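# Move a glass graduated cylinder from cart to bench

## Task

Take one graduated cylinder off the cart's top tray and leave it standing upright on the work surface of the bench that has shelves. Every other cylinder must also end up standing. It is a failure if any cylinder tips over or reaches the floor, or if one breaks: they are glass and break if dropped more than a few centimetres or struck hard. The cart, the pedal bin and the stool are movable. At the end the robot must have released the cylinder and backed away, and must itself be upright, neither fallen nor leaning.

## Robot and tools

Robot: a Rainbow Robotics RB-Y1. It has a two-wheel drive base with two rear casters, two arms with grippers, a head, and a bending torso. The base is 0.66 m long and 0.58 m wide, and its front edge sits 0.10 m ahead of the drive axle. The base can only drive straight and turn in place. It cannot move sideways. A bent leg can poke out past the front edge. A loose object may occasionally get nudged by an outside push.

Frames: the base frame has its origin on the floor between the drive wheels, with x forward, y left and z up. The chest, left_hand and right_hand readings are reported in it. A hand point lies midway between the finger pads. The fingers point along the hand's -z and close along its x. At long reach the reported hand position can be off. The chest point is on the spine, 0.08 m under the shoulders. The odometry frame is the base frame as it stood when the scene began. base_odometry counts wheel rotation only, so wheel slip shows up as travel. Heading runs from -3.142 to 3.142, with left positive.

execute_actions: "actions" is a list holding one action, or none; an empty list just reports state and images. The action may contain these keys.
- "base": exactly one relative command, measured from where the base last reported itself. {"translate_m": d} drives d metres, with forward positive, from -3 to 3. {"rotate_rad": d} turns by d radians, with left (counter-clockwise) positive, from -3.2 to 3.2.
- "joints": a single object keyed by joint name, covering both arms, torso and head together. Each value is an absolute target: radians for joints and metres of opening for grippers. Ranges: torso_squat_rad 0 to 1.2 (higher lowers the chest); torso_shift_rad -0.3 to 0.6 (positive moves the hips forward); torso_pitch_rad -0.2 to 1.4 (positive leans forward); torso_yaw_rad -1.5 to 1.5 (positive turns left). For the shoulders, shoulder_pitch is -2.356 to 2.356, where 0 hangs and negative raises the arm forward. left_shoulder_roll_rad runs 0 to 3.141 and right_shoulder_roll_rad runs -3.141 to 0; each lifts its arm outward. shoulder_yaw is -2.094 to 2.094. For the forearm and hand, elbow is -2.617 to 0.01, where negative bends. forearm_roll is -3.141 to 3.141. wrist_pitch is -1.57 to 1.919, where negative tips the hand forward. hand_roll is -2.705 to 2.705. Grippers, left_gripper_m and right_gripper_m, run 0 to 0.1. head_pan_rad is -0.523 to 0.523, with left positive. head_tilt_rad is -0.35 to 1.57, with down positive. Yaw and roll signs are the same on both arms. A joint counts as done within ±0.02, and a gripper within ±0.004. The torso also has combined limits: squat+shift <= 1.52; squat-shift+pitch <= 1.57; shift+0.5pitch-0.4squat <= 0.7; shift+0.3pitch-0.5squat <= 0.39. If a command breaks one of these, the torso moves only partway and reports off_target.
- "speeds": caps for this action only. translate_m takes 0.05 to 0.4 m/s and rotate_rad 0.1 to 1.509 rad/s; the maxima are the defaults. A base move needing over 8.667 s is refused.
- "min_time_s": 0.1 to 8, the shortest duration of each arm and head motion.
The motions in an action start together. A joint or base you omit may keep pushing toward an earlier target. Unknown keys or out-of-range values get the call refused with no motion. "cameras" picks head_camera, left_wrist_camera, right_wrist_camera or all; [] returns no images. The "pictures" line gives the image order. Maximum speeds: arms 1 rad/s (wrist and hand joints 1.5), head 1.5, squat and pitch 0.3, shift 0.15, yaw 0.6, grippers 0.1 m/s. An action can last at most 15 s.

wait: seconds, 0 to 10. It gives no new command and returns state and images. zoom_image: camera plus region [x0,y0,x1,y1] in pixels from the top-left corner, at most 504x504. It works on the latest full image. finished_scene: pass the scene number to end the scene; this is final.

Results: base_status and joint_status give how each motion ended. "done" for the base means the wheels turned fully, slip included. off_target means it stopped short and may still be pushing. contact_stop means it hit something firm. time_out means it ran past 1.5x its expected time plus 1 s (torso 2.5x), 14 s at most. stopped_with_arm means the torso halted because an arm hit. limit_stop_at_own_body means a guard halted it before it touched the robot's own body; move the arm and torso apart. After any of these stops, the joint drops its target and holds still. A contact_stop, time_out or stopped_with_arm halts its whole group: all torso joints, or all joints of that arm. "joint command not followed" with a "cause:" line means an arm's targets were blocked by the self- or arm-arm collision check. Read the cause for what to send. The targets may be retried later. on_its_own lists what this call left uncommanded, where "held at" gives the held target. The Motor temperatures line lists values per arm in joint order. A MOTOR HOT line appears at 65 °C. At 80 °C an OVER-TEMPERATURE FAULT brakes the arm and stops everything, shown as limit_stop_at_motor_heat; after it, resend your targets.

Gripping: to grasp, command an opening at least 0.005 m narrower than the object. The off_target result that follows is expected. Each arm is rated for 3 kg.

Avoid the following:
- Dropping or knocking the glass.
- Pressing or clashing the arms against each other, grippers included.
- Driving into furniture. The base does not stop on contact, and the leg can shove the robot backward unseen.
- Carrying heavy loads far forward, since the robot can tip.
- Reaching the load limits. These are 64.4 N m on the shoulders, 33.1 on the elbows and 23 on the wrist and hand joints. Hitting one causes a torque fault that freezes the robot for 10 s.
After a stop, first back off the arms in a separate action, then the torso. Exception: if both hands hold one object and the torso reports contact_stop as soon as it starts moving, with nothing in the way, set every arm joint to its current reading and then resend the torso command. The robot holds its last command while you think.

Each tool is called after "Request:" by a JSON object that holds its "name" and its "arguments".

## Session

I'll start by looking at the current state and camera images.

Request:
{"name": "execute_actions", "arguments": {"actions": []}}

Scene clock: 0.00 s.
Motor temperatures (°C, as the motors report them): left_arm=[31 31 29 30 37 31 32] | right_arm=[30 26 32 32 32 34 39]
base_odometry: x=+0.000 y=+0.000 heading=+0.000 (m, m, rad; odometry frame)
base_status: not commanded
joint_positions: torso_squat_rad=+0.350 torso_shift_rad=-0.001 torso_pitch_rad=+0.000 torso_yaw_rad=+0.000 left_shoulder_pitch_rad=-0.047 left_shoulder_roll_rad=+0.023 left_shoulder_yaw_rad=+0.030 left_elbow_rad=-0.164 left_forearm_roll_rad=-0.015 left_wrist_pitch_rad=+0.002 left_hand_roll_rad=-0.020 left_gripper_m=+0.101 right_shoulder_pitch_rad=+0.014 right_shoulder_roll_rad=-0.014 right_shoulder_yaw_rad=-0.029 right_elbow_rad=-0.174 right_forearm_roll_rad=-0.035 right_wrist_pitch_rad=+0.008 right_hand_roll_rad=+0.035 right_gripper_m=+0.100 head_pan_rad=-0.001 head_tilt_rad=+0.401
joint_status: not commanded
chest: x=-0.2284 y=-0.0003 z=+1.2475 quat_wxyz=(+1.000, +0.000, +0.000, +0.000) (m; base frame)
left_hand: x=-0.1150 y=+0.2384 z=+0.5710 quat_wxyz=(+0.994, +0.014, -0.103, -0.011) (m; base frame)
right_hand: x=-0.1557 y=-0.2338 z=+0.5657 quat_wxyz=(+0.997, -0.008, -0.076, -0.016) (m; base frame)
pictures: head_camera, left_wrist_camera, right_wrist_camera
Images, in order (width x height): head_camera 896x504, left_wrist_camera 644x364, right_wrist_camera 644x364.

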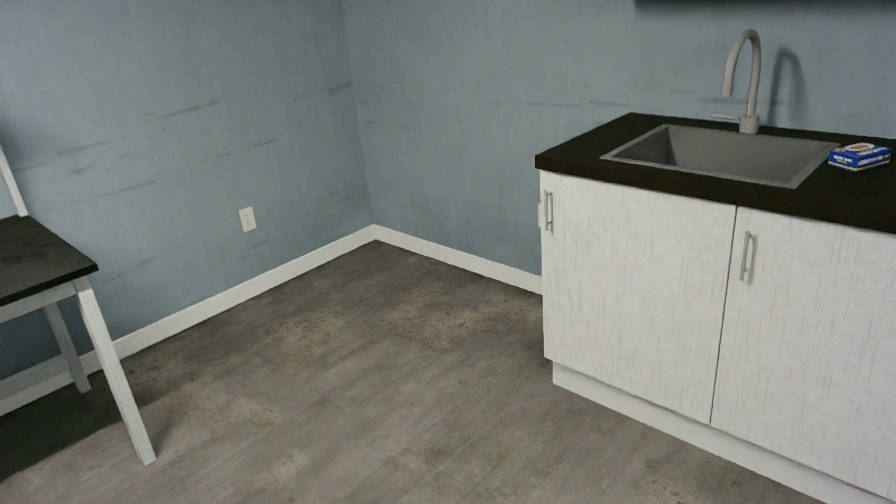

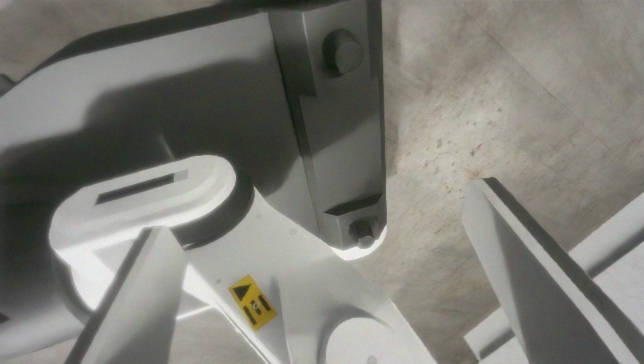

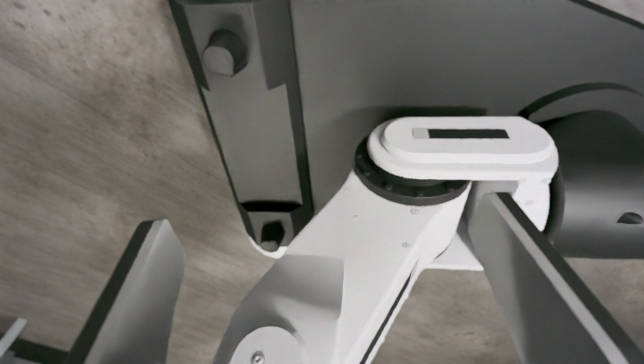

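Request:
{"name": "execute_actions", "arguments": {"actions": [{"joints": {"head_pan_rad": 0.52, "head_tilt_rad": 0.3, "torso_yaw_rad": 0.6}}], "cameras": ["head_camera"]}}

Request:
{"name": "execute_actions", "arguments": {"actions": [{"joints": {"head_pan_rad": -0.52, "head_tilt_rad": 0.3, "torso_yaw_rad": -0.6}}], "cameras": ["head_camera"]}}

Scene clock: 2.10 s.
Motor temperatures (°C, as the motors report them): left_arm=[31 31 29 30 37 31 32] | right_arm=[30 26 32 32 32 34 39]
base_odometry: x=+0.000 y=+0.000 heading=+0.000 (m, m, rad; odometry frame)
base_status: not commanded
joint_positions: torso_squat_rad=+0.350 torso_shift_rad=-0.001 torso_pitch_rad=+0.000 torso_yaw_rad=+0.600 left_shoulder_pitch_rad=-0.047 left_shoulder_roll_rad=+0.023 left_shoulder_yaw_rad=+0.030 left_elbow_rad=-0.164 left_forearm_roll_rad=-0.015 left_wrist_pitch_rad=+0.002 left_hand_roll_rad=-0.020 left_gripper_m=+0.101 right_shoulder_pitch_rad=+0.014 right_shoulder_roll_rad=-0.014 right_shoulder_yaw_rad=-0.029 right_elbow_rad=-0.174 right_forearm_roll_rad=-0.035 right_wrist_pitch_rad=+0.008 right_hand_roll_rad=+0.035 right_gripper_m=+0.100 head_pan_rad=+0.520 head_tilt_rad=+0.300
joint_status: all done
chest: x=-0.2285 y=-0.0003 z=+1.2475 quat_wxyz=(+0.955, +0.000, +0.000, +0.296) (m; base frame)
left_hand: x=-0.2694 y=+0.2606 z=+0.5709 quat_wxyz=(+0.953, +0.044, -0.095, +0.283) (m; base frame)
right_hand: x=-0.0365 y=-0.1521 z=+0.5657 quat_wxyz=(+0.957, +0.014, -0.075, +0.279) (m; base frame)
pictures: head_camera
Images, in order (width x height): head_camera 896x504.

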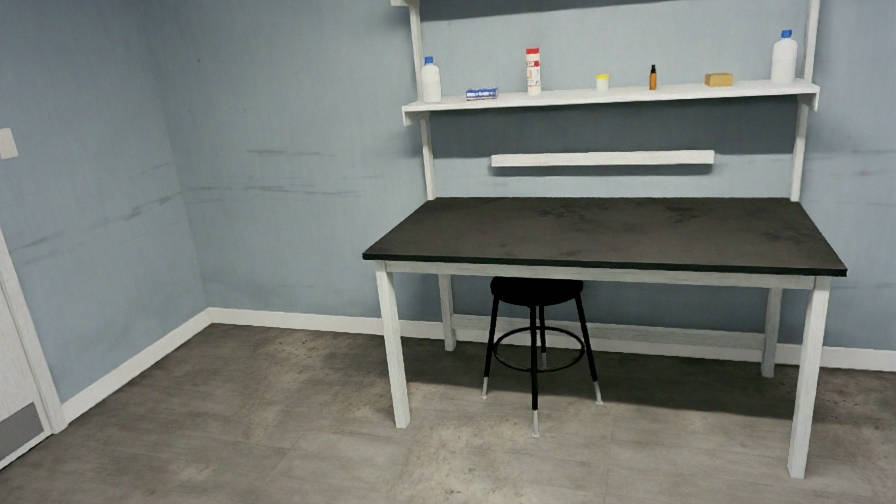

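Scene clock: 4.93 s.
Motor temperatures (°C, as the motors report them): left_arm=[31 31 29 30 37 31 32] | right_arm=[30 26 32 32 32 34 39]
base_odometry: x=+0.000 y=+0.000 heading=+0.000 (m, m, rad; odometry frame)
base_status: not commanded
joint_positions: torso_squat_rad=+0.350 torso_shift_rad=-0.001 torso_pitch_rad=+0.000 torso_yaw_rad=-0.600 left_shoulder_pitch_rad=-0.047 left_shoulder_roll_rad=+0.023 left_shoulder_yaw_rad=+0.030 left_elbow_rad=-0.164 left_forearm_roll_rad=-0.015 left_wrist_pitch_rad=+0.002 left_hand_roll_rad=-0.020 left_gripper_m=+0.101 right_shoulder_pitch_rad=+0.014 right_shoulder_roll_rad=-0.014 right_shoulder_yaw_rad=-0.029 right_elbow_rad=-0.174 right_forearm_roll_rad=-0.035 right_wrist_pitch_rad=+0.008 right_hand_roll_rad=+0.035 right_gripper_m=+0.100 head_pan_rad=-0.520 head_tilt_rad=+0.300
joint_status: all done
chest: x=-0.2285 y=-0.0003 z=+1.2475 quat_wxyz=(+0.955, +0.000, +0.000, -0.296) (m; base frame)
left_hand: x=+0.0000 y=+0.1326 z=+0.5710 quat_wxyz=(+0.947, -0.017, -0.103, -0.305) (m; base frame)
right_hand: x=-0.3004 y=-0.2339 z=+0.5656 quat_wxyz=(+0.948, -0.030, -0.070, -0.310) (m; base frame)
pictures: head_camera
Images, in order (width x height): head_camera 896x504.

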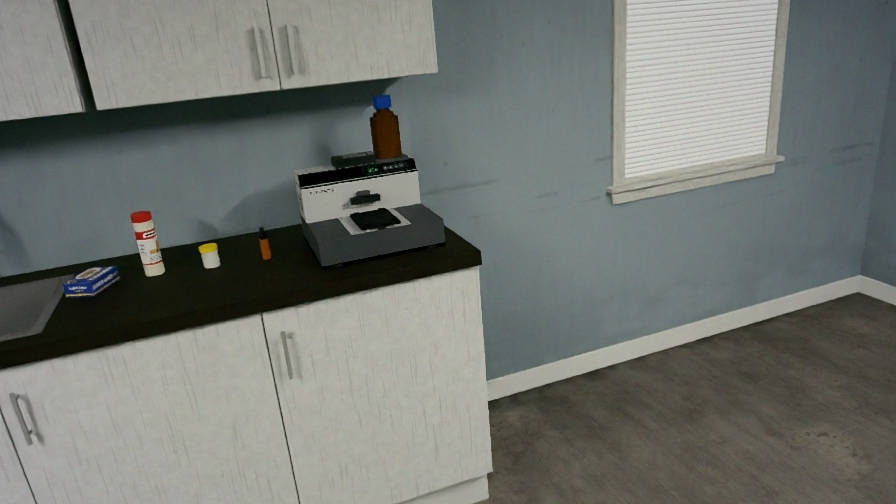

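Request:
{"name": "execute_actions", "arguments": {"actions": [{"joints": {"head_pan_rad": -0.52, "head_tilt_rad": 0.35, "torso_yaw_rad": -1.5}}], "cameras": ["head_camera"]}}

Scene clock: 6.60 s.
Motor temperatures (°C, as the motors report them): left_arm=[31 31 29 30 37 31 32] | right_arm=[30 26 32 32 32 34 39]
base_odometry: x=+0.000 y=+0.000 heading=+0.000 (m, m, rad; odometry frame)
base_status: not commanded
joint_positions: torso_squat_rad=+0.350 torso_shift_rad=-0.001 torso_pitch_rad=+0.000 torso_yaw_rad=-1.155 left_shoulder_pitch_rad=-0.048 left_shoulder_roll_rad=+0.023 left_shoulder_yaw_rad=+0.030 left_elbow_rad=-0.164 left_forearm_roll_rad=-0.015 left_wrist_pitch_rad=+0.002 left_hand_roll_rad=-0.020 left_gripper_m=+0.101 right_shoulder_pitch_rad=+0.015 right_shoulder_roll_rad=-0.014 right_shoulder_yaw_rad=-0.029 right_elbow_rad=-0.173 right_forearm_roll_rad=-0.035 right_wrist_pitch_rad=+0.008 right_hand_roll_rad=+0.035 right_gripper_m=+0.100 head_pan_rad=-0.520 head_tilt_rad=+0.350
joint_status: torso_yaw_rad limit_stop_at_own_body (moved -0.555 of -0.900); the others done
on_its_own: torso_yaw_rad is held at -1.155, not at your -1.500, since a limit_stop_at_own_body
chest: x=-0.2285 y=-0.0003 z=+1.2475 quat_wxyz=(+0.838, +0.000, +0.000, -0.546) (m; base frame)
left_hand: x=+0.0358 y=-0.0079 z=+0.5710 quat_wxyz=(+0.827, -0.045, -0.094, -0.553) (m; base frame)
right_hand: x=-0.4129 y=-0.1605 z=+0.5656 quat_wxyz=(+0.826, -0.048, -0.059, -0.558) (m; base frame)
pictures: head_camera
Images, in order (width x height): head_camera 896x504.

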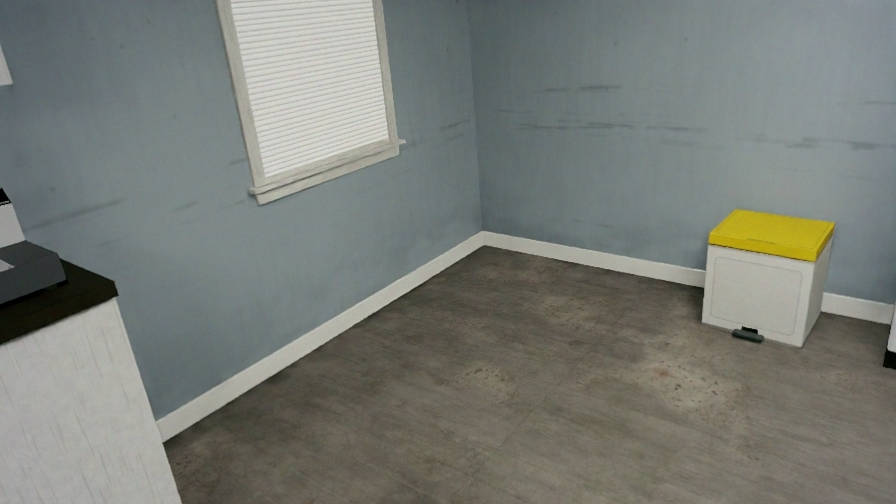

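Request:
{"name": "execute_actions", "arguments": {"actions": [{"joints": {"head_pan_rad": 0.52, "head_tilt_rad": 0.35, "torso_yaw_rad": 1.1}}], "cameras": ["head_camera"]}}

Scene clock: 11.00 s.
Motor temperatures (°C, as the motors report them): left_arm=[31 31 29 30 37 31 32] | right_arm=[30 26 32 32 32 34 39]
base_odometry: x=+0.000 y=+0.000 heading=+0.000 (m, m, rad; odometry frame)
base_status: not commanded
joint_positions: torso_squat_rad=+0.350 torso_shift_rad=-0.001 torso_pitch_rad=+0.000 torso_yaw_rad=+0.960 left_shoulder_pitch_rad=-0.047 left_shoulder_roll_rad=+0.023 left_shoulder_yaw_rad=+0.030 left_elbow_rad=-0.164 left_forearm_roll_rad=-0.015 left_wrist_pitch_rad=+0.002 left_hand_roll_rad=-0.020 left_gripper_m=+0.101 right_shoulder_pitch_rad=+0.014 right_shoulder_roll_rad=-0.014 right_shoulder_yaw_rad=-0.029 right_elbow_rad=-0.174 right_forearm_roll_rad=-0.035 right_wrist_pitch_rad=+0.008 right_hand_roll_rad=+0.035 right_gripper_m=+0.100 head_pan_rad=+0.520 head_tilt_rad=+0.350
joint_status: torso_yaw_rad limit_stop_at_own_body (moved +2.115 of +2.255); the others done
on_its_own: torso_yaw_rad is held at +0.960, not at your +1.100, since a limit_stop_at_own_body
chest: x=-0.2285 y=-0.0003 z=+1.2475 quat_wxyz=(+0.887, +0.000, +0.000, +0.462) (m; base frame)
left_hand: x=-0.3588 y=+0.2293 z=+0.5709 quat_wxyz=(+0.887, +0.060, -0.085, +0.449) (m; base frame)
right_hand: x=+0.0048 y=-0.0747 z=+0.5658 quat_wxyz=(+0.892, +0.028, -0.072, +0.446) (m; base frame)
pictures: head_camera
Images, in order (width x height): head_camera 896x504.

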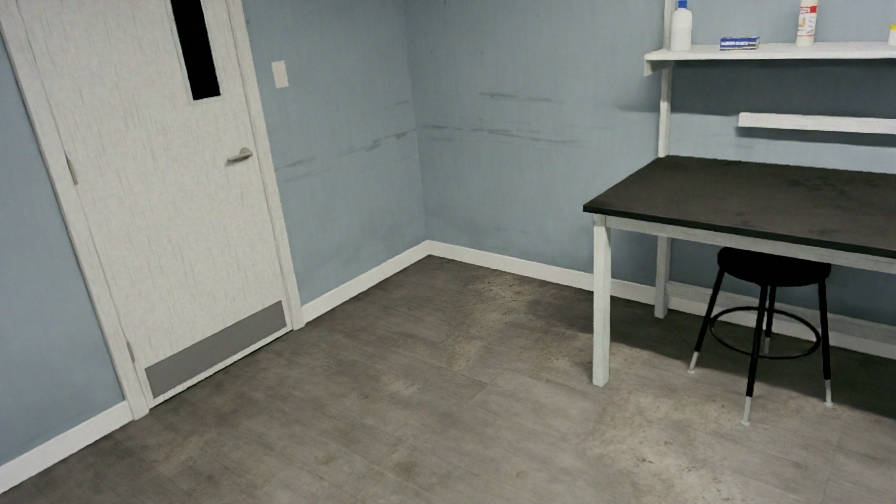

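Request:
{"name": "execute_actions", "arguments": {"actions": [{"base": {"rotate_rad": 1.0}, "joints": {"head_pan_rad": 0.52, "head_tilt_rad": 0.35, "torso_yaw_rad": 0.9}}], "cameras": ["head_camera"]}}

Scene clock: 14.37 s.
Motor temperatures (°C, as the motors report them): left_arm=[31 31 29 30 37 31 32] | right_arm=[30 26 32 32 32 34 39]
base_odometry: x=+0.000 y=+0.000 heading=+1.000 (m, m, rad; odometry frame)
base_status: done
joint_positions: torso_squat_rad=+0.350 torso_shift_rad=-0.001 torso_pitch_rad=+0.000 torso_yaw_rad=+0.900 left_shoulder_pitch_rad=-0.047 left_shoulder_roll_rad=+0.023 left_shoulder_yaw_rad=+0.030 left_elbow_rad=-0.164 left_forearm_roll_rad=-0.015 left_wrist_pitch_rad=+0.002 left_hand_roll_rad=-0.020 left_gripper_m=+0.101 right_shoulder_pitch_rad=+0.014 right_shoulder_roll_rad=-0.014 right_shoulder_yaw_rad=-0.029 right_elbow_rad=-0.174 right_forearm_roll_rad=-0.035 right_wrist_pitch_rad=+0.008 right_hand_roll_rad=+0.035 right_gripper_m=+0.100 head_pan_rad=+0.520 head_tilt_rad=+0.350
joint_status: all done
chest: x=-0.2285 y=-0.0003 z=+1.2475 quat_wxyz=(+0.900, +0.000, +0.000, +0.435) (m; base frame)
left_hand: x=-0.3446 y=+0.2369 z=+0.5709 quat_wxyz=(+0.901, +0.057, -0.087, +0.422) (m; base frame)
right_hand: x=-0.0002 y=-0.0887 z=+0.5658 quat_wxyz=(+0.905, +0.025, -0.072, +0.419) (m; base frame)
pictures: head_camera
Images, in order (width x height): head_camera 896x504.

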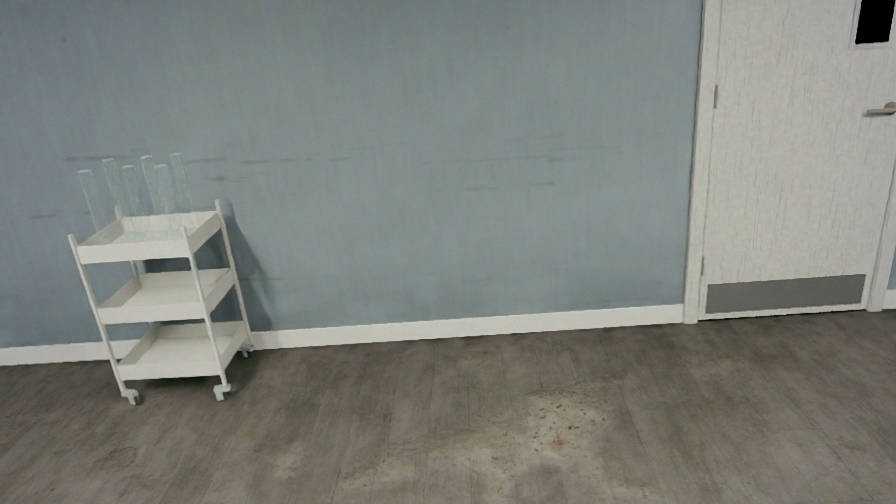

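Request:
{"name": "execute_actions", "arguments": {"actions": [{"base": {"rotate_rad": 1.9}, "joints": {"head_pan_rad": 0.0, "head_tilt_rad": 0.4, "torso_yaw_rad": 0.0}}], "cameras": ["head_camera"]}}

Scene clock: 18.97 s.
Motor temperatures (°C, as the motors report them): left_arm=[31 31 29 30 37 31 32] | right_arm=[30 26 32 32 32 34 39]
base_odometry: x=+0.000 y=+0.000 heading=+2.899 (m, m, rad; odometry frame)
base_status: done
joint_positions: torso_squat_rad=+0.350 torso_shift_rad=-0.001 torso_pitch_rad=+0.000 torso_yaw_rad=+0.000 left_shoulder_pitch_rad=-0.047 left_shoulder_roll_rad=+0.023 left_shoulder_yaw_rad=+0.030 left_elbow_rad=-0.164 left_forearm_roll_rad=-0.015 left_wrist_pitch_rad=+0.002 left_hand_roll_rad=-0.020 left_gripper_m=+0.101 right_shoulder_pitch_rad=+0.014 right_shoulder_roll_rad=-0.014 right_shoulder_yaw_rad=-0.029 right_elbow_rad=-0.174 right_forearm_roll_rad=-0.035 right_wrist_pitch_rad=+0.008 right_hand_roll_rad=+0.035 right_gripper_m=+0.100 head_pan_rad=+0.000 head_tilt_rad=+0.400
joint_status: all done
chest: x=-0.2285 y=-0.0003 z=+1.2475 quat_wxyz=(+1.000, +0.000, +0.000, +0.000) (m; base frame)
left_hand: x=-0.1149 y=+0.2383 z=+0.5710 quat_wxyz=(+0.994, +0.014, -0.103, -0.012) (m; base frame)
right_hand: x=-0.1560 y=-0.2339 z=+0.5657 quat_wxyz=(+0.997, -0.008, -0.076, -0.016) (m; base frame)
pictures: head_camera
Images, in order (width x height): head_camera 896x504.

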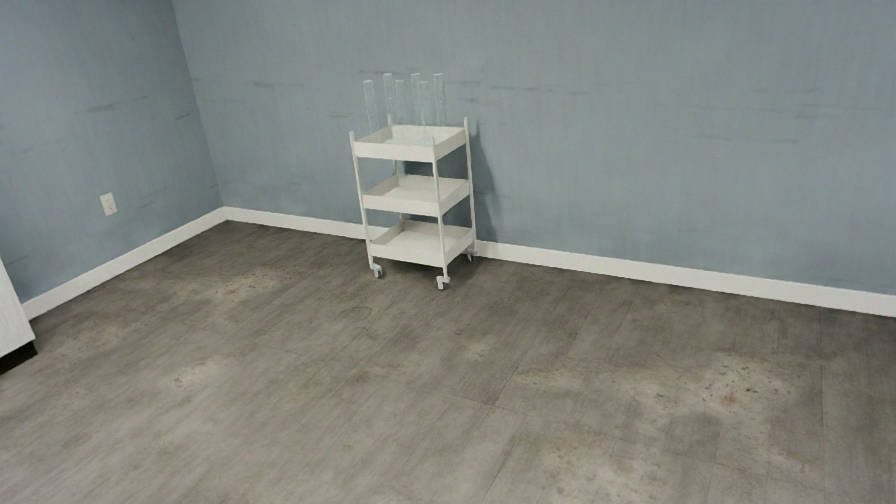

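Request:
{"name": "zoom_image", "arguments": {"camera": "head_camera", "region": [320, 50, 520, 300]}}

Region (320, 50, 520, 300) of head_camera's 896x504 image, scaled by 2.016, with more detail than that image has; it fills the left 403 columns of this view, and the rest is white.

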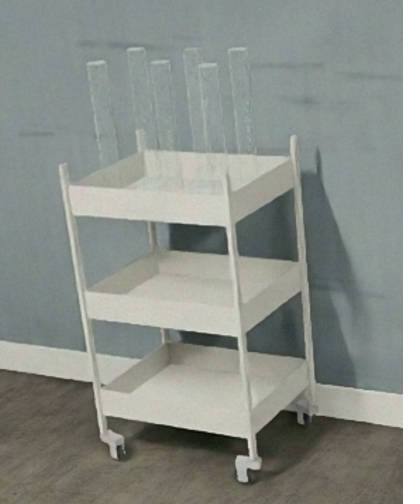

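Request:
{"name": "execute_actions", "arguments": {"actions": [{"base": {"rotate_rad": 0.127}, "joints": {"right_shoulder_pitch_rad": -0.153, "right_shoulder_roll_rad": -0.349, "right_shoulder_yaw_rad": 0.0, "right_elbow_rad": -1.608, "right_forearm_roll_rad": 0.0, "right_wrist_pitch_rad": 0.19, "right_hand_roll_rad": 1.222, "torso_squat_rad": 0.8, "head_tilt_rad": 0.4}}], "cameras": ["head_camera"]}}

Request:
{"name": "execute_actions", "arguments": {"actions": [{"base": {"translate_m": 2.0}}]}}

Scene clock: 27.70 s.
Motor temperatures (°C, as the motors report them): left_arm=[31 31 29 30 37 31 32] | right_arm=[30 26 32 32 32 34 39]
base_odometry: x=+0.000 y=+0.000 heading=+3.025 (m, m, rad; odometry frame)
base_status: done
joint_positions: torso_squat_rad=+0.800 torso_shift_rad=-0.001 torso_pitch_rad=+0.000 torso_yaw_rad=+0.000 left_shoulder_pitch_rad=-0.047 left_shoulder_roll_rad=+0.023 left_shoulder_yaw_rad=+0.030 left_elbow_rad=-0.164 left_forearm_roll_rad=-0.015 left_wrist_pitch_rad=+0.002 left_hand_roll_rad=-0.020 left_gripper_m=+0.101 right_shoulder_pitch_rad=-0.153 right_shoulder_roll_rad=-0.349 right_shoulder_yaw_rad=+0.000 right_elbow_rad=-1.608 right_forearm_roll_rad=+0.000 right_wrist_pitch_rad=+0.190 right_hand_roll_rad=+1.222 right_gripper_m=+0.100 head_pan_rad=+0.000 head_tilt_rad=+0.400
joint_status: all done
chest: x=-0.2284 y=-0.0002 z=+1.0776 quat_wxyz=(+1.000, +0.000, +0.000, +0.000) (m; base frame)
left_hand: x=-0.1147 y=+0.2384 z=+0.4011 quat_wxyz=(+0.994, +0.014, -0.103, -0.012) (m; base frame)
right_hand: x=+0.3322 y=-0.3057 z=+0.9230 quat_wxyz=(+0.500, -0.500, -0.500, +0.500) (m; base frame)
pictures: head_camera
Images, in order (width x height): head_camera 896x504.

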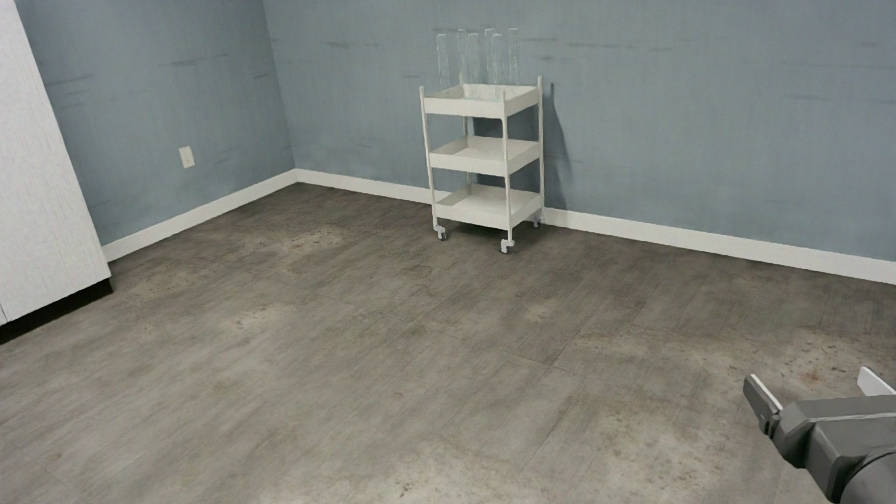

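Scene clock: 34.20 s.
Motor temperatures (°C, as the motors report them): left_arm=[31 31 29 30 37 31 32] | right_arm=[30 26 32 32 32 34 39]
base_odometry: x=-1.987 y=+0.230 heading=+3.026 (m, m, rad; odometry frame)
base_status: done
joint_positions: torso_squat_rad=+0.800 torso_shift_rad=-0.001 torso_pitch_rad=+0.000 torso_yaw_rad=+0.000 left_shoulder_pitch_rad=-0.047 left_shoulder_roll_rad=+0.023 left_shoulder_yaw_rad=+0.030 left_elbow_rad=-0.164 left_forearm_roll_rad=-0.015 left_wrist_pitch_rad=+0.002 left_hand_roll_rad=-0.020 left_gripper_m=+0.101 right_shoulder_pitch_rad=-0.153 right_shoulder_roll_rad=-0.349 right_shoulder_yaw_rad=+0.000 right_elbow_rad=-1.608 right_forearm_roll_rad=+0.000 right_wrist_pitch_rad=+0.190 right_hand_roll_rad=+1.222 right_gripper_m=+0.100 head_pan_rad=+0.000 head_tilt_rad=+0.400
joint_status: not commanded
chest: x=-0.2284 y=-0.0002 z=+1.0776 quat_wxyz=(+1.000, +0.000, +0.000, +0.000) (m; base frame)
left_hand: x=-0.1148 y=+0.2384 z=+0.4011 quat_wxyz=(+0.994, +0.014, -0.103, -0.012) (m; base frame)
right_hand: x=+0.3323 y=-0.3057 z=+0.9230 quat_wxyz=(+0.500, -0.500, -0.500, +0.500) (m; base frame)
pictures: head_camera, left_wrist_camera, right_wrist_camera
Images, in order (width x height): head_camera 896x504, left_wrist_camera 644x364, right_wrist_camera 644x364.

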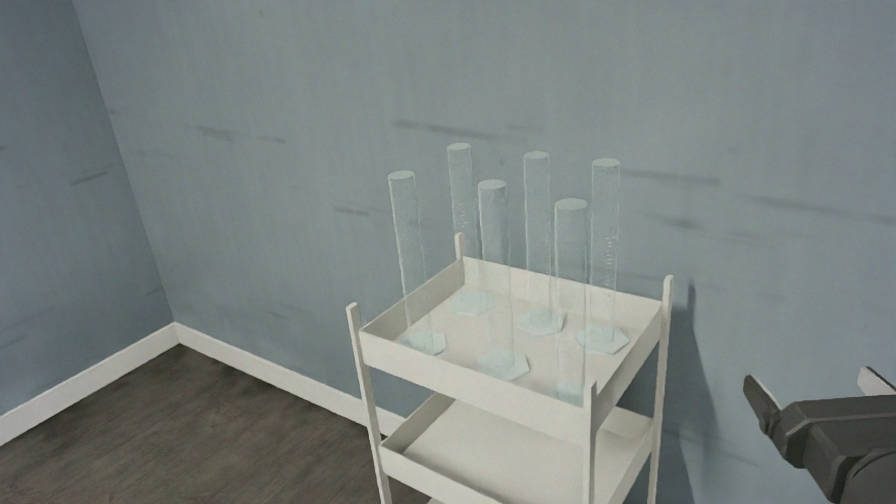

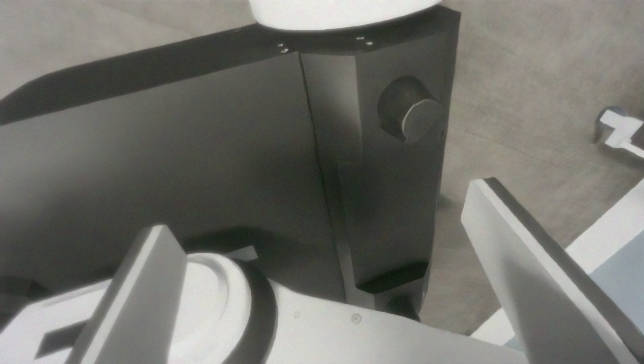

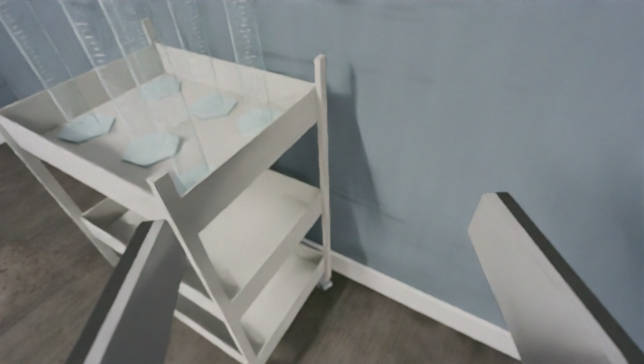

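Request:
{"name": "execute_actions", "arguments": {"actions": [{"base": {"rotate_rad": 0.19}, "joints": {"right_shoulder_pitch_rad": -0.441, "right_elbow_rad": -1.080, "right_wrist_pitch_rad": -0.05, "head_tilt_rad": 0.5, "head_pan_rad": -0.3}, "speeds": {"rotate_rad": 0.3}}], "cameras": ["head_camera", "right_wrist_camera"]}}

Scene clock: 41.07 s.
Motor temperatures (°C, as the motors report them): left_arm=[31 31 29 30 37 31 32] | right_arm=[30 26 32 32 32 34 39]
base_odometry: x=-1.987 y=+0.230 heading=-3.067 (m, m, rad; odometry frame)
base_status: done
joint_positions: torso_squat_rad=+0.800 torso_shift_rad=-0.001 torso_pitch_rad=+0.000 torso_yaw_rad=+0.000 left_shoulder_pitch_rad=-0.047 left_shoulder_roll_rad=+0.023 left_shoulder_yaw_rad=+0.030 left_elbow_rad=-0.164 left_forearm_roll_rad=-0.015 left_wrist_pitch_rad=+0.002 left_hand_roll_rad=-0.020 left_gripper_m=+0.101 right_shoulder_pitch_rad=-0.441 right_shoulder_roll_rad=-0.349 right_shoulder_yaw_rad=+0.000 right_elbow_rad=-1.080 right_forearm_roll_rad=+0.000 right_wrist_pitch_rad=-0.050 right_hand_roll_rad=+1.222 right_gripper_m=+0.100 head_pan_rad=-0.300 head_tilt_rad=+0.500
joint_status: all done
chest: x=-0.2284 y=-0.0003 z=+1.0776 quat_wxyz=(+1.000, +0.000, +0.000, +0.000) (m; base frame)
left_hand: x=-0.1148 y=+0.2384 z=+0.4011 quat_wxyz=(+0.994, +0.014, -0.103, -0.012) (m; base frame)
right_hand: x=+0.4023 y=-0.3159 z=+0.8949 quat_wxyz=(+0.500, -0.500, -0.500, +0.500) (m; base frame)
pictures: head_camera, right_wrist_camera
Images, in order (width x height): head_camera 896x504, right_wrist_camera 644x364.

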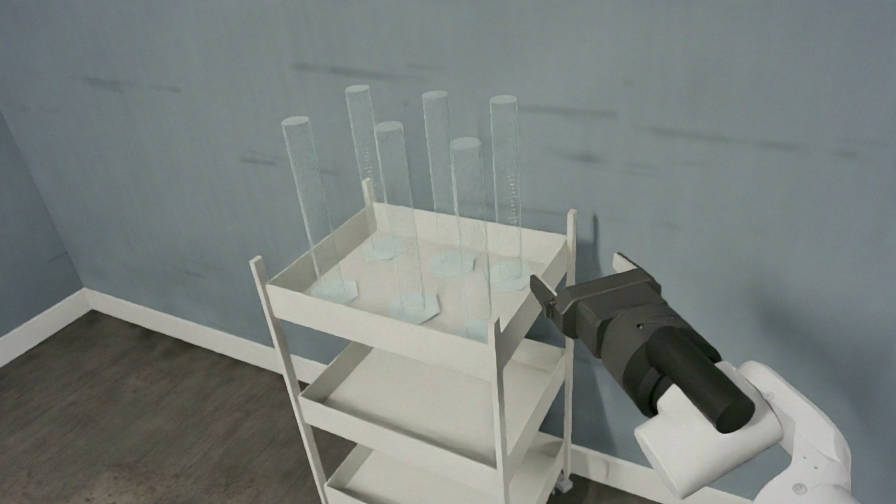

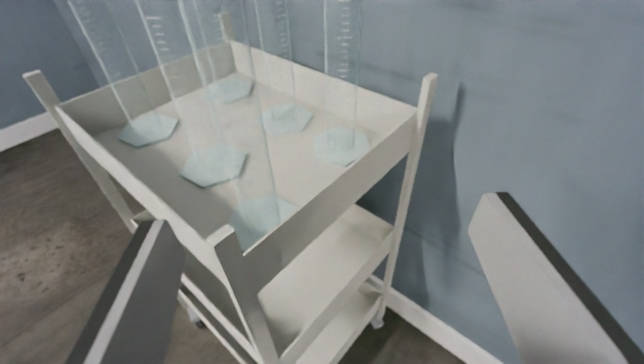

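Request:
{"name": "execute_actions", "arguments": {"actions": [{"base": {"rotate_rad": 0.10}, "speeds": {"rotate_rad": 0.2}}], "cameras": ["head_camera", "right_wrist_camera"]}}

Scene clock: 44.57 s.
Motor temperatures (°C, as the motors report them): left_arm=[31 31 29 30 37 31 32] | right_arm=[30 26 32 32 32 34 39]
base_odometry: x=-1.987 y=+0.230 heading=-2.968 (m, m, rad; odometry frame)
base_status: done
joint_positions: torso_squat_rad=+0.800 torso_shift_rad=-0.001 torso_pitch_rad=+0.000 torso_yaw_rad=+0.000 left_shoulder_pitch_rad=-0.047 left_shoulder_roll_rad=+0.023 left_shoulder_yaw_rad=+0.030 left_elbow_rad=-0.164 left_forearm_roll_rad=-0.015 left_wrist_pitch_rad=+0.002 left_hand_roll_rad=-0.020 left_gripper_m=+0.101 right_shoulder_pitch_rad=-0.441 right_shoulder_roll_rad=-0.349 right_shoulder_yaw_rad=+0.000 right_elbow_rad=-1.080 right_forearm_roll_rad=+0.000 right_wrist_pitch_rad=-0.050 right_hand_roll_rad=+1.222 right_gripper_m=+0.100 head_pan_rad=-0.300 head_tilt_rad=+0.500
joint_status: not commanded
chest: x=-0.2284 y=-0.0002 z=+1.0776 quat_wxyz=(+1.000, +0.000, +0.000, +0.000) (m; base frame)
left_hand: x=-0.1148 y=+0.2384 z=+0.4011 quat_wxyz=(+0.994, +0.014, -0.103, -0.012) (m; base frame)
right_hand: x=+0.4023 y=-0.3159 z=+0.8949 quat_wxyz=(+0.500, -0.500, -0.500, +0.500) (m; base frame)
pictures: head_camera, right_wrist_camera
Images, in order (width x height): head_camera 896x504, right_wrist_camera 644x364.

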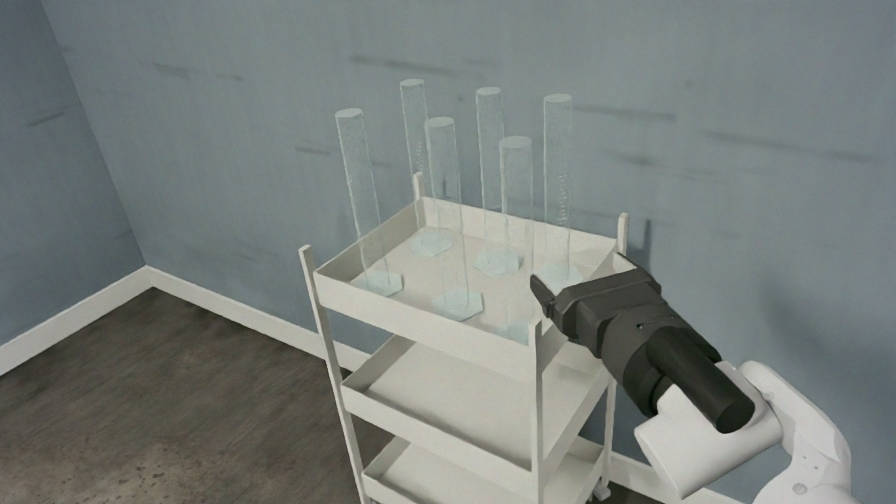

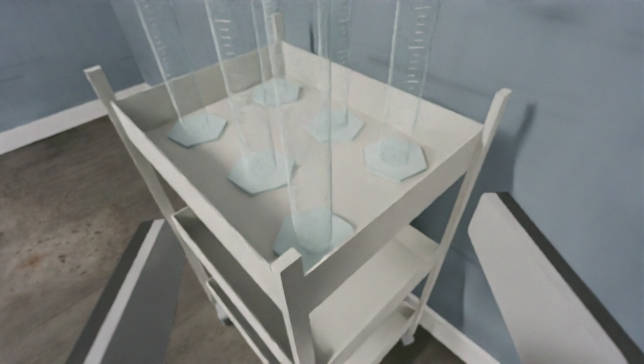

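Request:
{"name": "zoom_image", "arguments": {"camera": "right_wrist_camera", "region": [180, 0, 480, 300]}}

Region (180, 0, 480, 300) of right_wrist_camera's 644x364 image, scaled by 1.680, with more detail than that image has.

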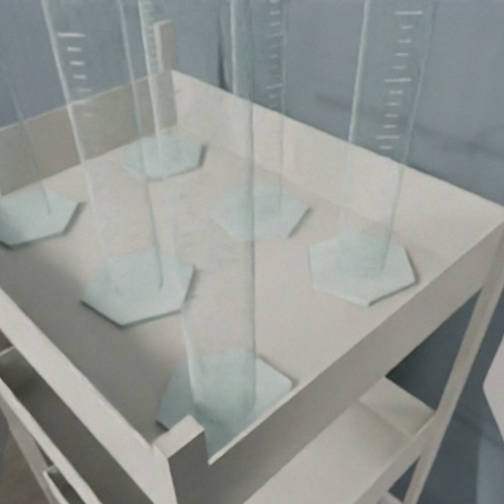

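Request:
{"name": "execute_actions", "arguments": {"actions": [{"base": {"rotate_rad": 0.02}, "speeds": {"rotate_rad": 0.1}}], "cameras": []}}

Request:
{"name": "execute_actions", "arguments": {"actions": [{"base": {"translate_m": 0.09}, "speeds": {"translate_m": 0.08}}], "cameras": ["head_camera", "right_wrist_camera"]}}

Scene clock: 46.13 s.
Motor temperatures (°C, as the motors report them): left_arm=[31 31 29 30 37 31 32] | right_arm=[30 26 32 32 32 34 39]
base_odometry: x=-1.987 y=+0.230 heading=-2.948 (m, m, rad; odometry frame)
base_status: done
joint_positions: torso_squat_rad=+0.800 torso_shift_rad=-0.001 torso_pitch_rad=+0.000 torso_yaw_rad=+0.000 left_shoulder_pitch_rad=-0.047 left_shoulder_roll_rad=+0.023 left_shoulder_yaw_rad=+0.030 left_elbow_rad=-0.164 left_forearm_roll_rad=-0.015 left_wrist_pitch_rad=+0.002 left_hand_roll_rad=-0.020 left_gripper_m=+0.101 right_shoulder_pitch_rad=-0.441 right_shoulder_roll_rad=-0.349 right_shoulder_yaw_rad=+0.000 right_elbow_rad=-1.080 right_forearm_roll_rad=+0.000 right_wrist_pitch_rad=-0.050 right_hand_roll_rad=+1.222 right_gripper_m=+0.100 head_pan_rad=-0.300 head_tilt_rad=+0.500
joint_status: not commanded
chest: x=-0.2284 y=-0.0002 z=+1.0776 quat_wxyz=(+1.000, +0.000, +0.000, +0.000) (m; base frame)
left_hand: x=-0.1148 y=+0.2384 z=+0.4011 quat_wxyz=(+0.994, +0.014, -0.103, -0.012) (m; base frame)
right_hand: x=+0.4023 y=-0.3159 z=+0.8949 quat_wxyz=(+0.500, -0.500, -0.500, +0.500) (m; base frame)
pictures: none
No camera images: the call's "cameras" was empty. Leave "cameras" out to get every camera's image.

Scene clock: 47.77 s.
Motor temperatures (°C, as the motors report them): left_arm=[31 31 29 30 37 31 32] | right_arm=[30 26 32 32 32 34 39]
base_odometry: x=-2.075 y=+0.213 heading=-2.947 (m, m, rad; odometry frame)
base_status: done
joint_positions: torso_squat_rad=+0.800 torso_shift_rad=+0.000 torso_pitch_rad=+0.000 torso_yaw_rad=+0.000 left_shoulder_pitch_rad=-0.047 left_shoulder_roll_rad=+0.023 left_shoulder_yaw_rad=+0.030 left_elbow_rad=-0.164 left_forearm_roll_rad=-0.015 left_wrist_pitch_rad=+0.002 left_hand_roll_rad=-0.020 left_gripper_m=+0.101 right_shoulder_pitch_rad=-0.441 right_shoulder_roll_rad=-0.349 right_shoulder_yaw_rad=+0.000 right_elbow_rad=-1.080 right_forearm_roll_rad=+0.000 right_wrist_pitch_rad=-0.050 right_hand_roll_rad=+1.222 right_gripper_m=+0.100 head_pan_rad=-0.300 head_tilt_rad=+0.500
joint_status: not commanded
chest: x=-0.2283 y=-0.0002 z=+1.0776 quat_wxyz=(+1.000, +0.000, +0.000, +0.000) (m; base frame)
left_hand: x=-0.1148 y=+0.2384 z=+0.4011 quat_wxyz=(+0.994, +0.014, -0.103, -0.012) (m; base frame)
right_hand: x=+0.4024 y=-0.3159 z=+0.8948 quat_wxyz=(+0.500, -0.500, -0.500, +0.500) (m; base frame)
pictures: head_camera, right_wrist_camera
Images, in order (width x height): head_camera 896x504, right_wrist_camera 644x364.

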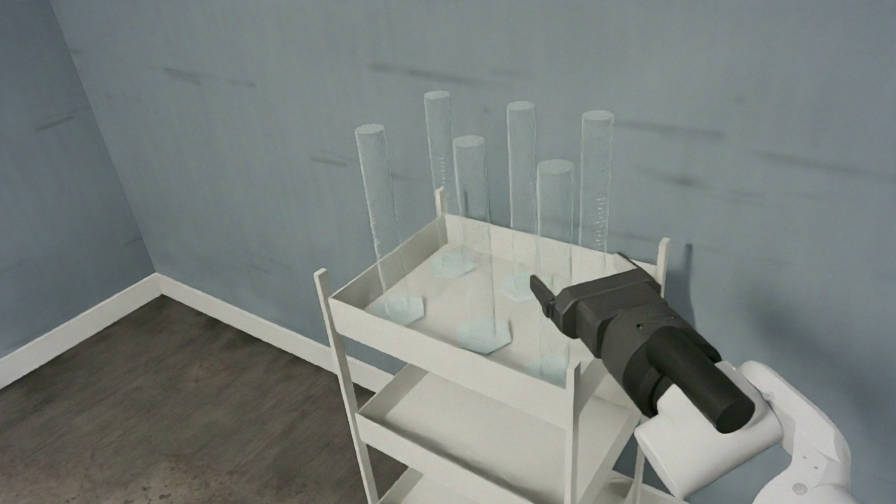

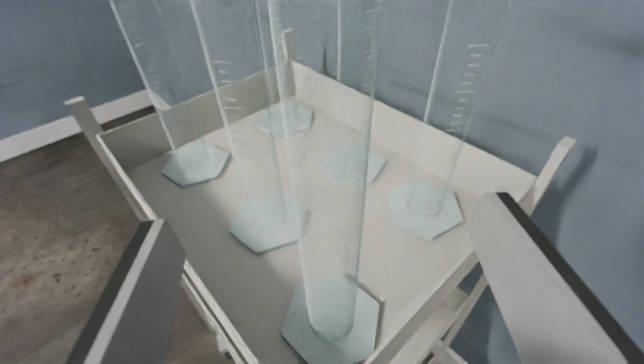

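Request:
{"name": "execute_actions", "arguments": {"actions": [{"base": {"translate_m": 0.06}, "speeds": {"translate_m": 0.06}}], "cameras": ["head_camera", "right_wrist_camera"]}}

Scene clock: 50.43 s.
Motor temperatures (°C, as the motors report them): left_arm=[31 31 29 30 37 31 32] | right_arm=[30 26 32 32 32 34 39]
base_odometry: x=-2.134 y=+0.201 heading=-2.946 (m, m, rad; odometry frame)
base_status: done
joint_positions: torso_squat_rad=+0.800 torso_shift_rad=-0.001 torso_pitch_rad=+0.000 torso_yaw_rad=+0.000 left_shoulder_pitch_rad=-0.047 left_shoulder_roll_rad=+0.023 left_shoulder_yaw_rad=+0.030 left_elbow_rad=-0.164 left_forearm_roll_rad=-0.015 left_wrist_pitch_rad=+0.002 left_hand_roll_rad=-0.020 left_gripper_m=+0.101 right_shoulder_pitch_rad=-0.441 right_shoulder_roll_rad=-0.349 right_shoulder_yaw_rad=+0.000 right_elbow_rad=-1.080 right_forearm_roll_rad=+0.000 right_wrist_pitch_rad=-0.050 right_hand_roll_rad=+1.222 right_gripper_m=+0.100 head_pan_rad=-0.300 head_tilt_rad=+0.500
joint_status: not commanded
chest: x=-0.2284 y=-0.0002 z=+1.0776 quat_wxyz=(+1.000, +0.000, +0.000, +0.000) (m; base frame)
left_hand: x=-0.1148 y=+0.2384 z=+0.4011 quat_wxyz=(+0.994, +0.014, -0.103, -0.012) (m; base frame)
right_hand: x=+0.4023 y=-0.3159 z=+0.8949 quat_wxyz=(+0.500, -0.500, -0.500, +0.500) (m; base frame)
pictures: head_camera, right_wrist_camera
Images, in order (width x height): head_camera 896x504, right_wrist_camera 644x364.

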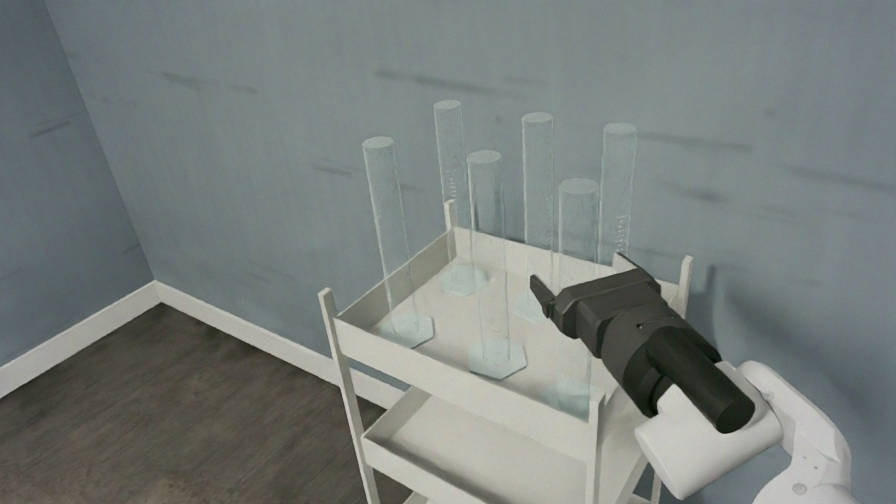

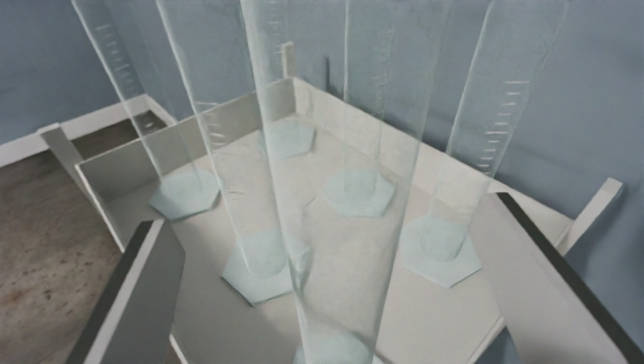

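Request:
{"name": "zoom_image", "arguments": {"camera": "right_wrist_camera", "region": [120, 0, 560, 364]}}

Request:
{"name": "zoom_image", "arguments": {"camera": "head_camera", "region": [480, 150, 760, 430]}}

Region (120, 0, 560, 364) of right_wrist_camera's 644x364 image, scaled by 1.145, with more detail than that image has; it fills the top 417 rows of this view, and the rest is white.

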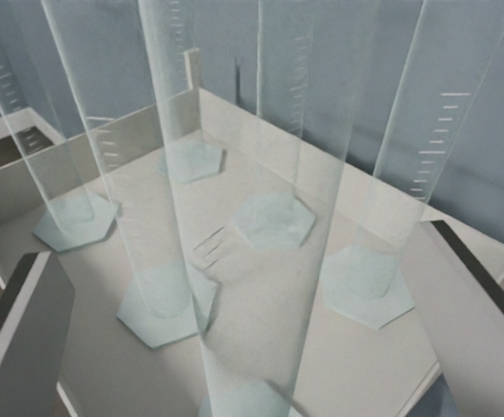

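Region (480, 150, 760, 430) of head_camera's 896x504 image, scaled by 1.800, with more detail than that image has.

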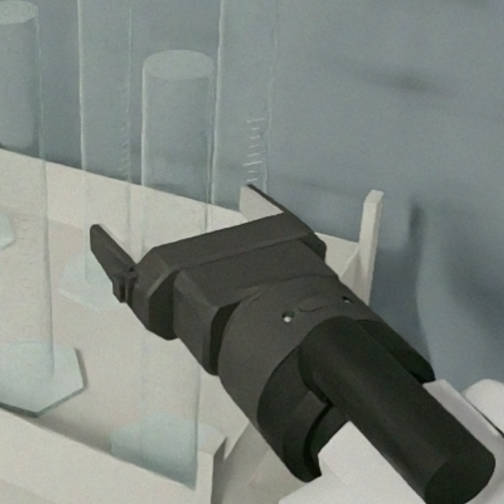

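Request:
{"name": "execute_actions", "arguments": {"actions": [{"base": {"rotate_rad": -0.012}, "speeds": {"rotate_rad": 0.1}}], "cameras": []}}

Request:
{"name": "execute_actions", "arguments": {"actions": [{"base": {"translate_m": 0.027}, "speeds": {"translate_m": 0.05}}], "cameras": ["head_camera", "right_wrist_camera"]}}

Scene clock: 52.23 s.
Motor temperatures (°C, as the motors report them): left_arm=[31 31 29 30 37 31 32] | right_arm=[30 26 32 32 32 34 39]
base_odometry: x=-2.134 y=+0.201 heading=-2.957 (m, m, rad; odometry frame)
base_status: done
joint_positions: torso_squat_rad=+0.800 torso_shift_rad=-0.001 torso_pitch_rad=+0.000 torso_yaw_rad=+0.000 left_shoulder_pitch_rad=-0.047 left_shoulder_roll_rad=+0.023 left_shoulder_yaw_rad=+0.030 left_elbow_rad=-0.164 left_forearm_roll_rad=-0.015 left_wrist_pitch_rad=+0.002 left_hand_roll_rad=-0.020 left_gripper_m=+0.101 right_shoulder_pitch_rad=-0.441 right_shoulder_roll_rad=-0.349 right_shoulder_yaw_rad=+0.000 right_elbow_rad=-1.080 right_forearm_roll_rad=+0.000 right_wrist_pitch_rad=-0.050 right_hand_roll_rad=+1.222 right_gripper_m=+0.100 head_pan_rad=-0.300 head_tilt_rad=+0.500
joint_status: not commanded
chest: x=-0.2284 y=-0.0002 z=+1.0776 quat_wxyz=(+1.000, +0.000, +0.000, +0.000) (m; base frame)
left_hand: x=-0.1148 y=+0.2384 z=+0.4011 quat_wxyz=(+0.994, +0.014, -0.103, -0.012) (m; base frame)
right_hand: x=+0.4023 y=-0.3159 z=+0.8949 quat_wxyz=(+0.500, -0.500, -0.500, +0.500) (m; base frame)
pictures: none
No camera images: the call's "cameras" was empty. Leave "cameras" out to get every camera's image.

Scene clock: 53.63 s.
Motor temperatures (°C, as the motors report them): left_arm=[31 31 29 30 37 31 32] | right_arm=[30 26 32 32 32 34 39]
base_odometry: x=-2.161 y=+0.197 heading=-2.958 (m, m, rad; odometry frame)
base_status: done
joint_positions: torso_squat_rad=+0.800 torso_shift_rad=-0.001 torso_pitch_rad=+0.000 torso_yaw_rad=+0.000 left_shoulder_pitch_rad=-0.047 left_shoulder_roll_rad=+0.023 left_shoulder_yaw_rad=+0.030 left_elbow_rad=-0.164 left_forearm_roll_rad=-0.015 left_wrist_pitch_rad=+0.002 left_hand_roll_rad=-0.020 left_gripper_m=+0.101 right_shoulder_pitch_rad=-0.441 right_shoulder_roll_rad=-0.349 right_shoulder_yaw_rad=+0.000 right_elbow_rad=-1.080 right_forearm_roll_rad=+0.000 right_wrist_pitch_rad=-0.050 right_hand_roll_rad=+1.222 right_gripper_m=+0.100 head_pan_rad=-0.300 head_tilt_rad=+0.500
joint_status: not commanded
chest: x=-0.2284 y=-0.0002 z=+1.0776 quat_wxyz=(+1.000, +0.000, +0.000, +0.000) (m; base frame)
left_hand: x=-0.1148 y=+0.2384 z=+0.4011 quat_wxyz=(+0.994, +0.014, -0.103, -0.012) (m; base frame)
right_hand: x=+0.4023 y=-0.3159 z=+0.8949 quat_wxyz=(+0.500, -0.500, -0.500, +0.500) (m; base frame)
pictures: head_camera, right_wrist_camera
Images, in order (width x height): head_camera 896x504, right_wrist_camera 644x364.

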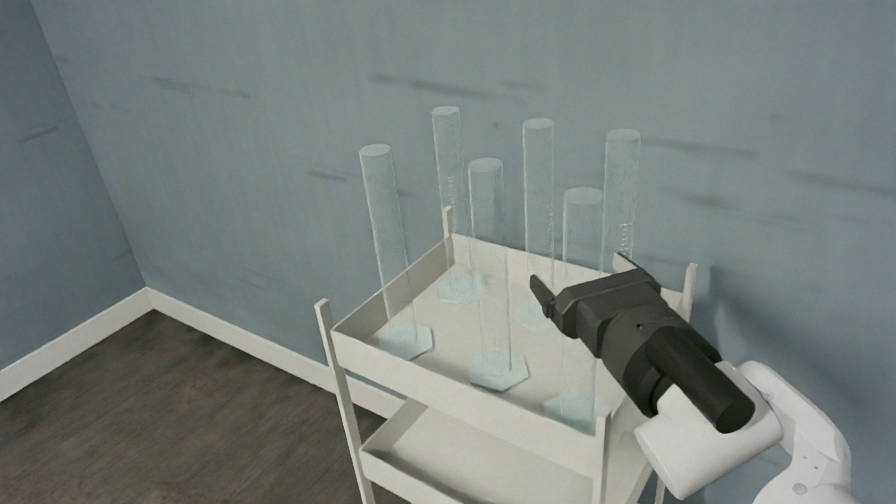

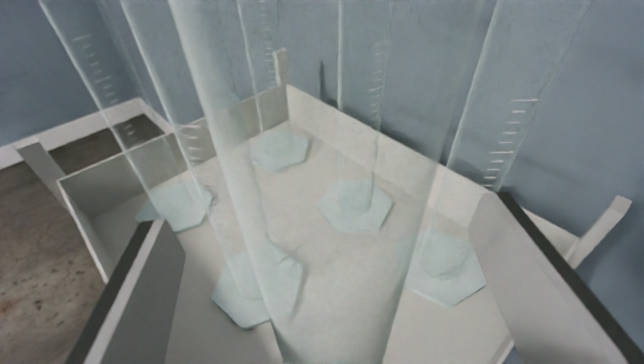

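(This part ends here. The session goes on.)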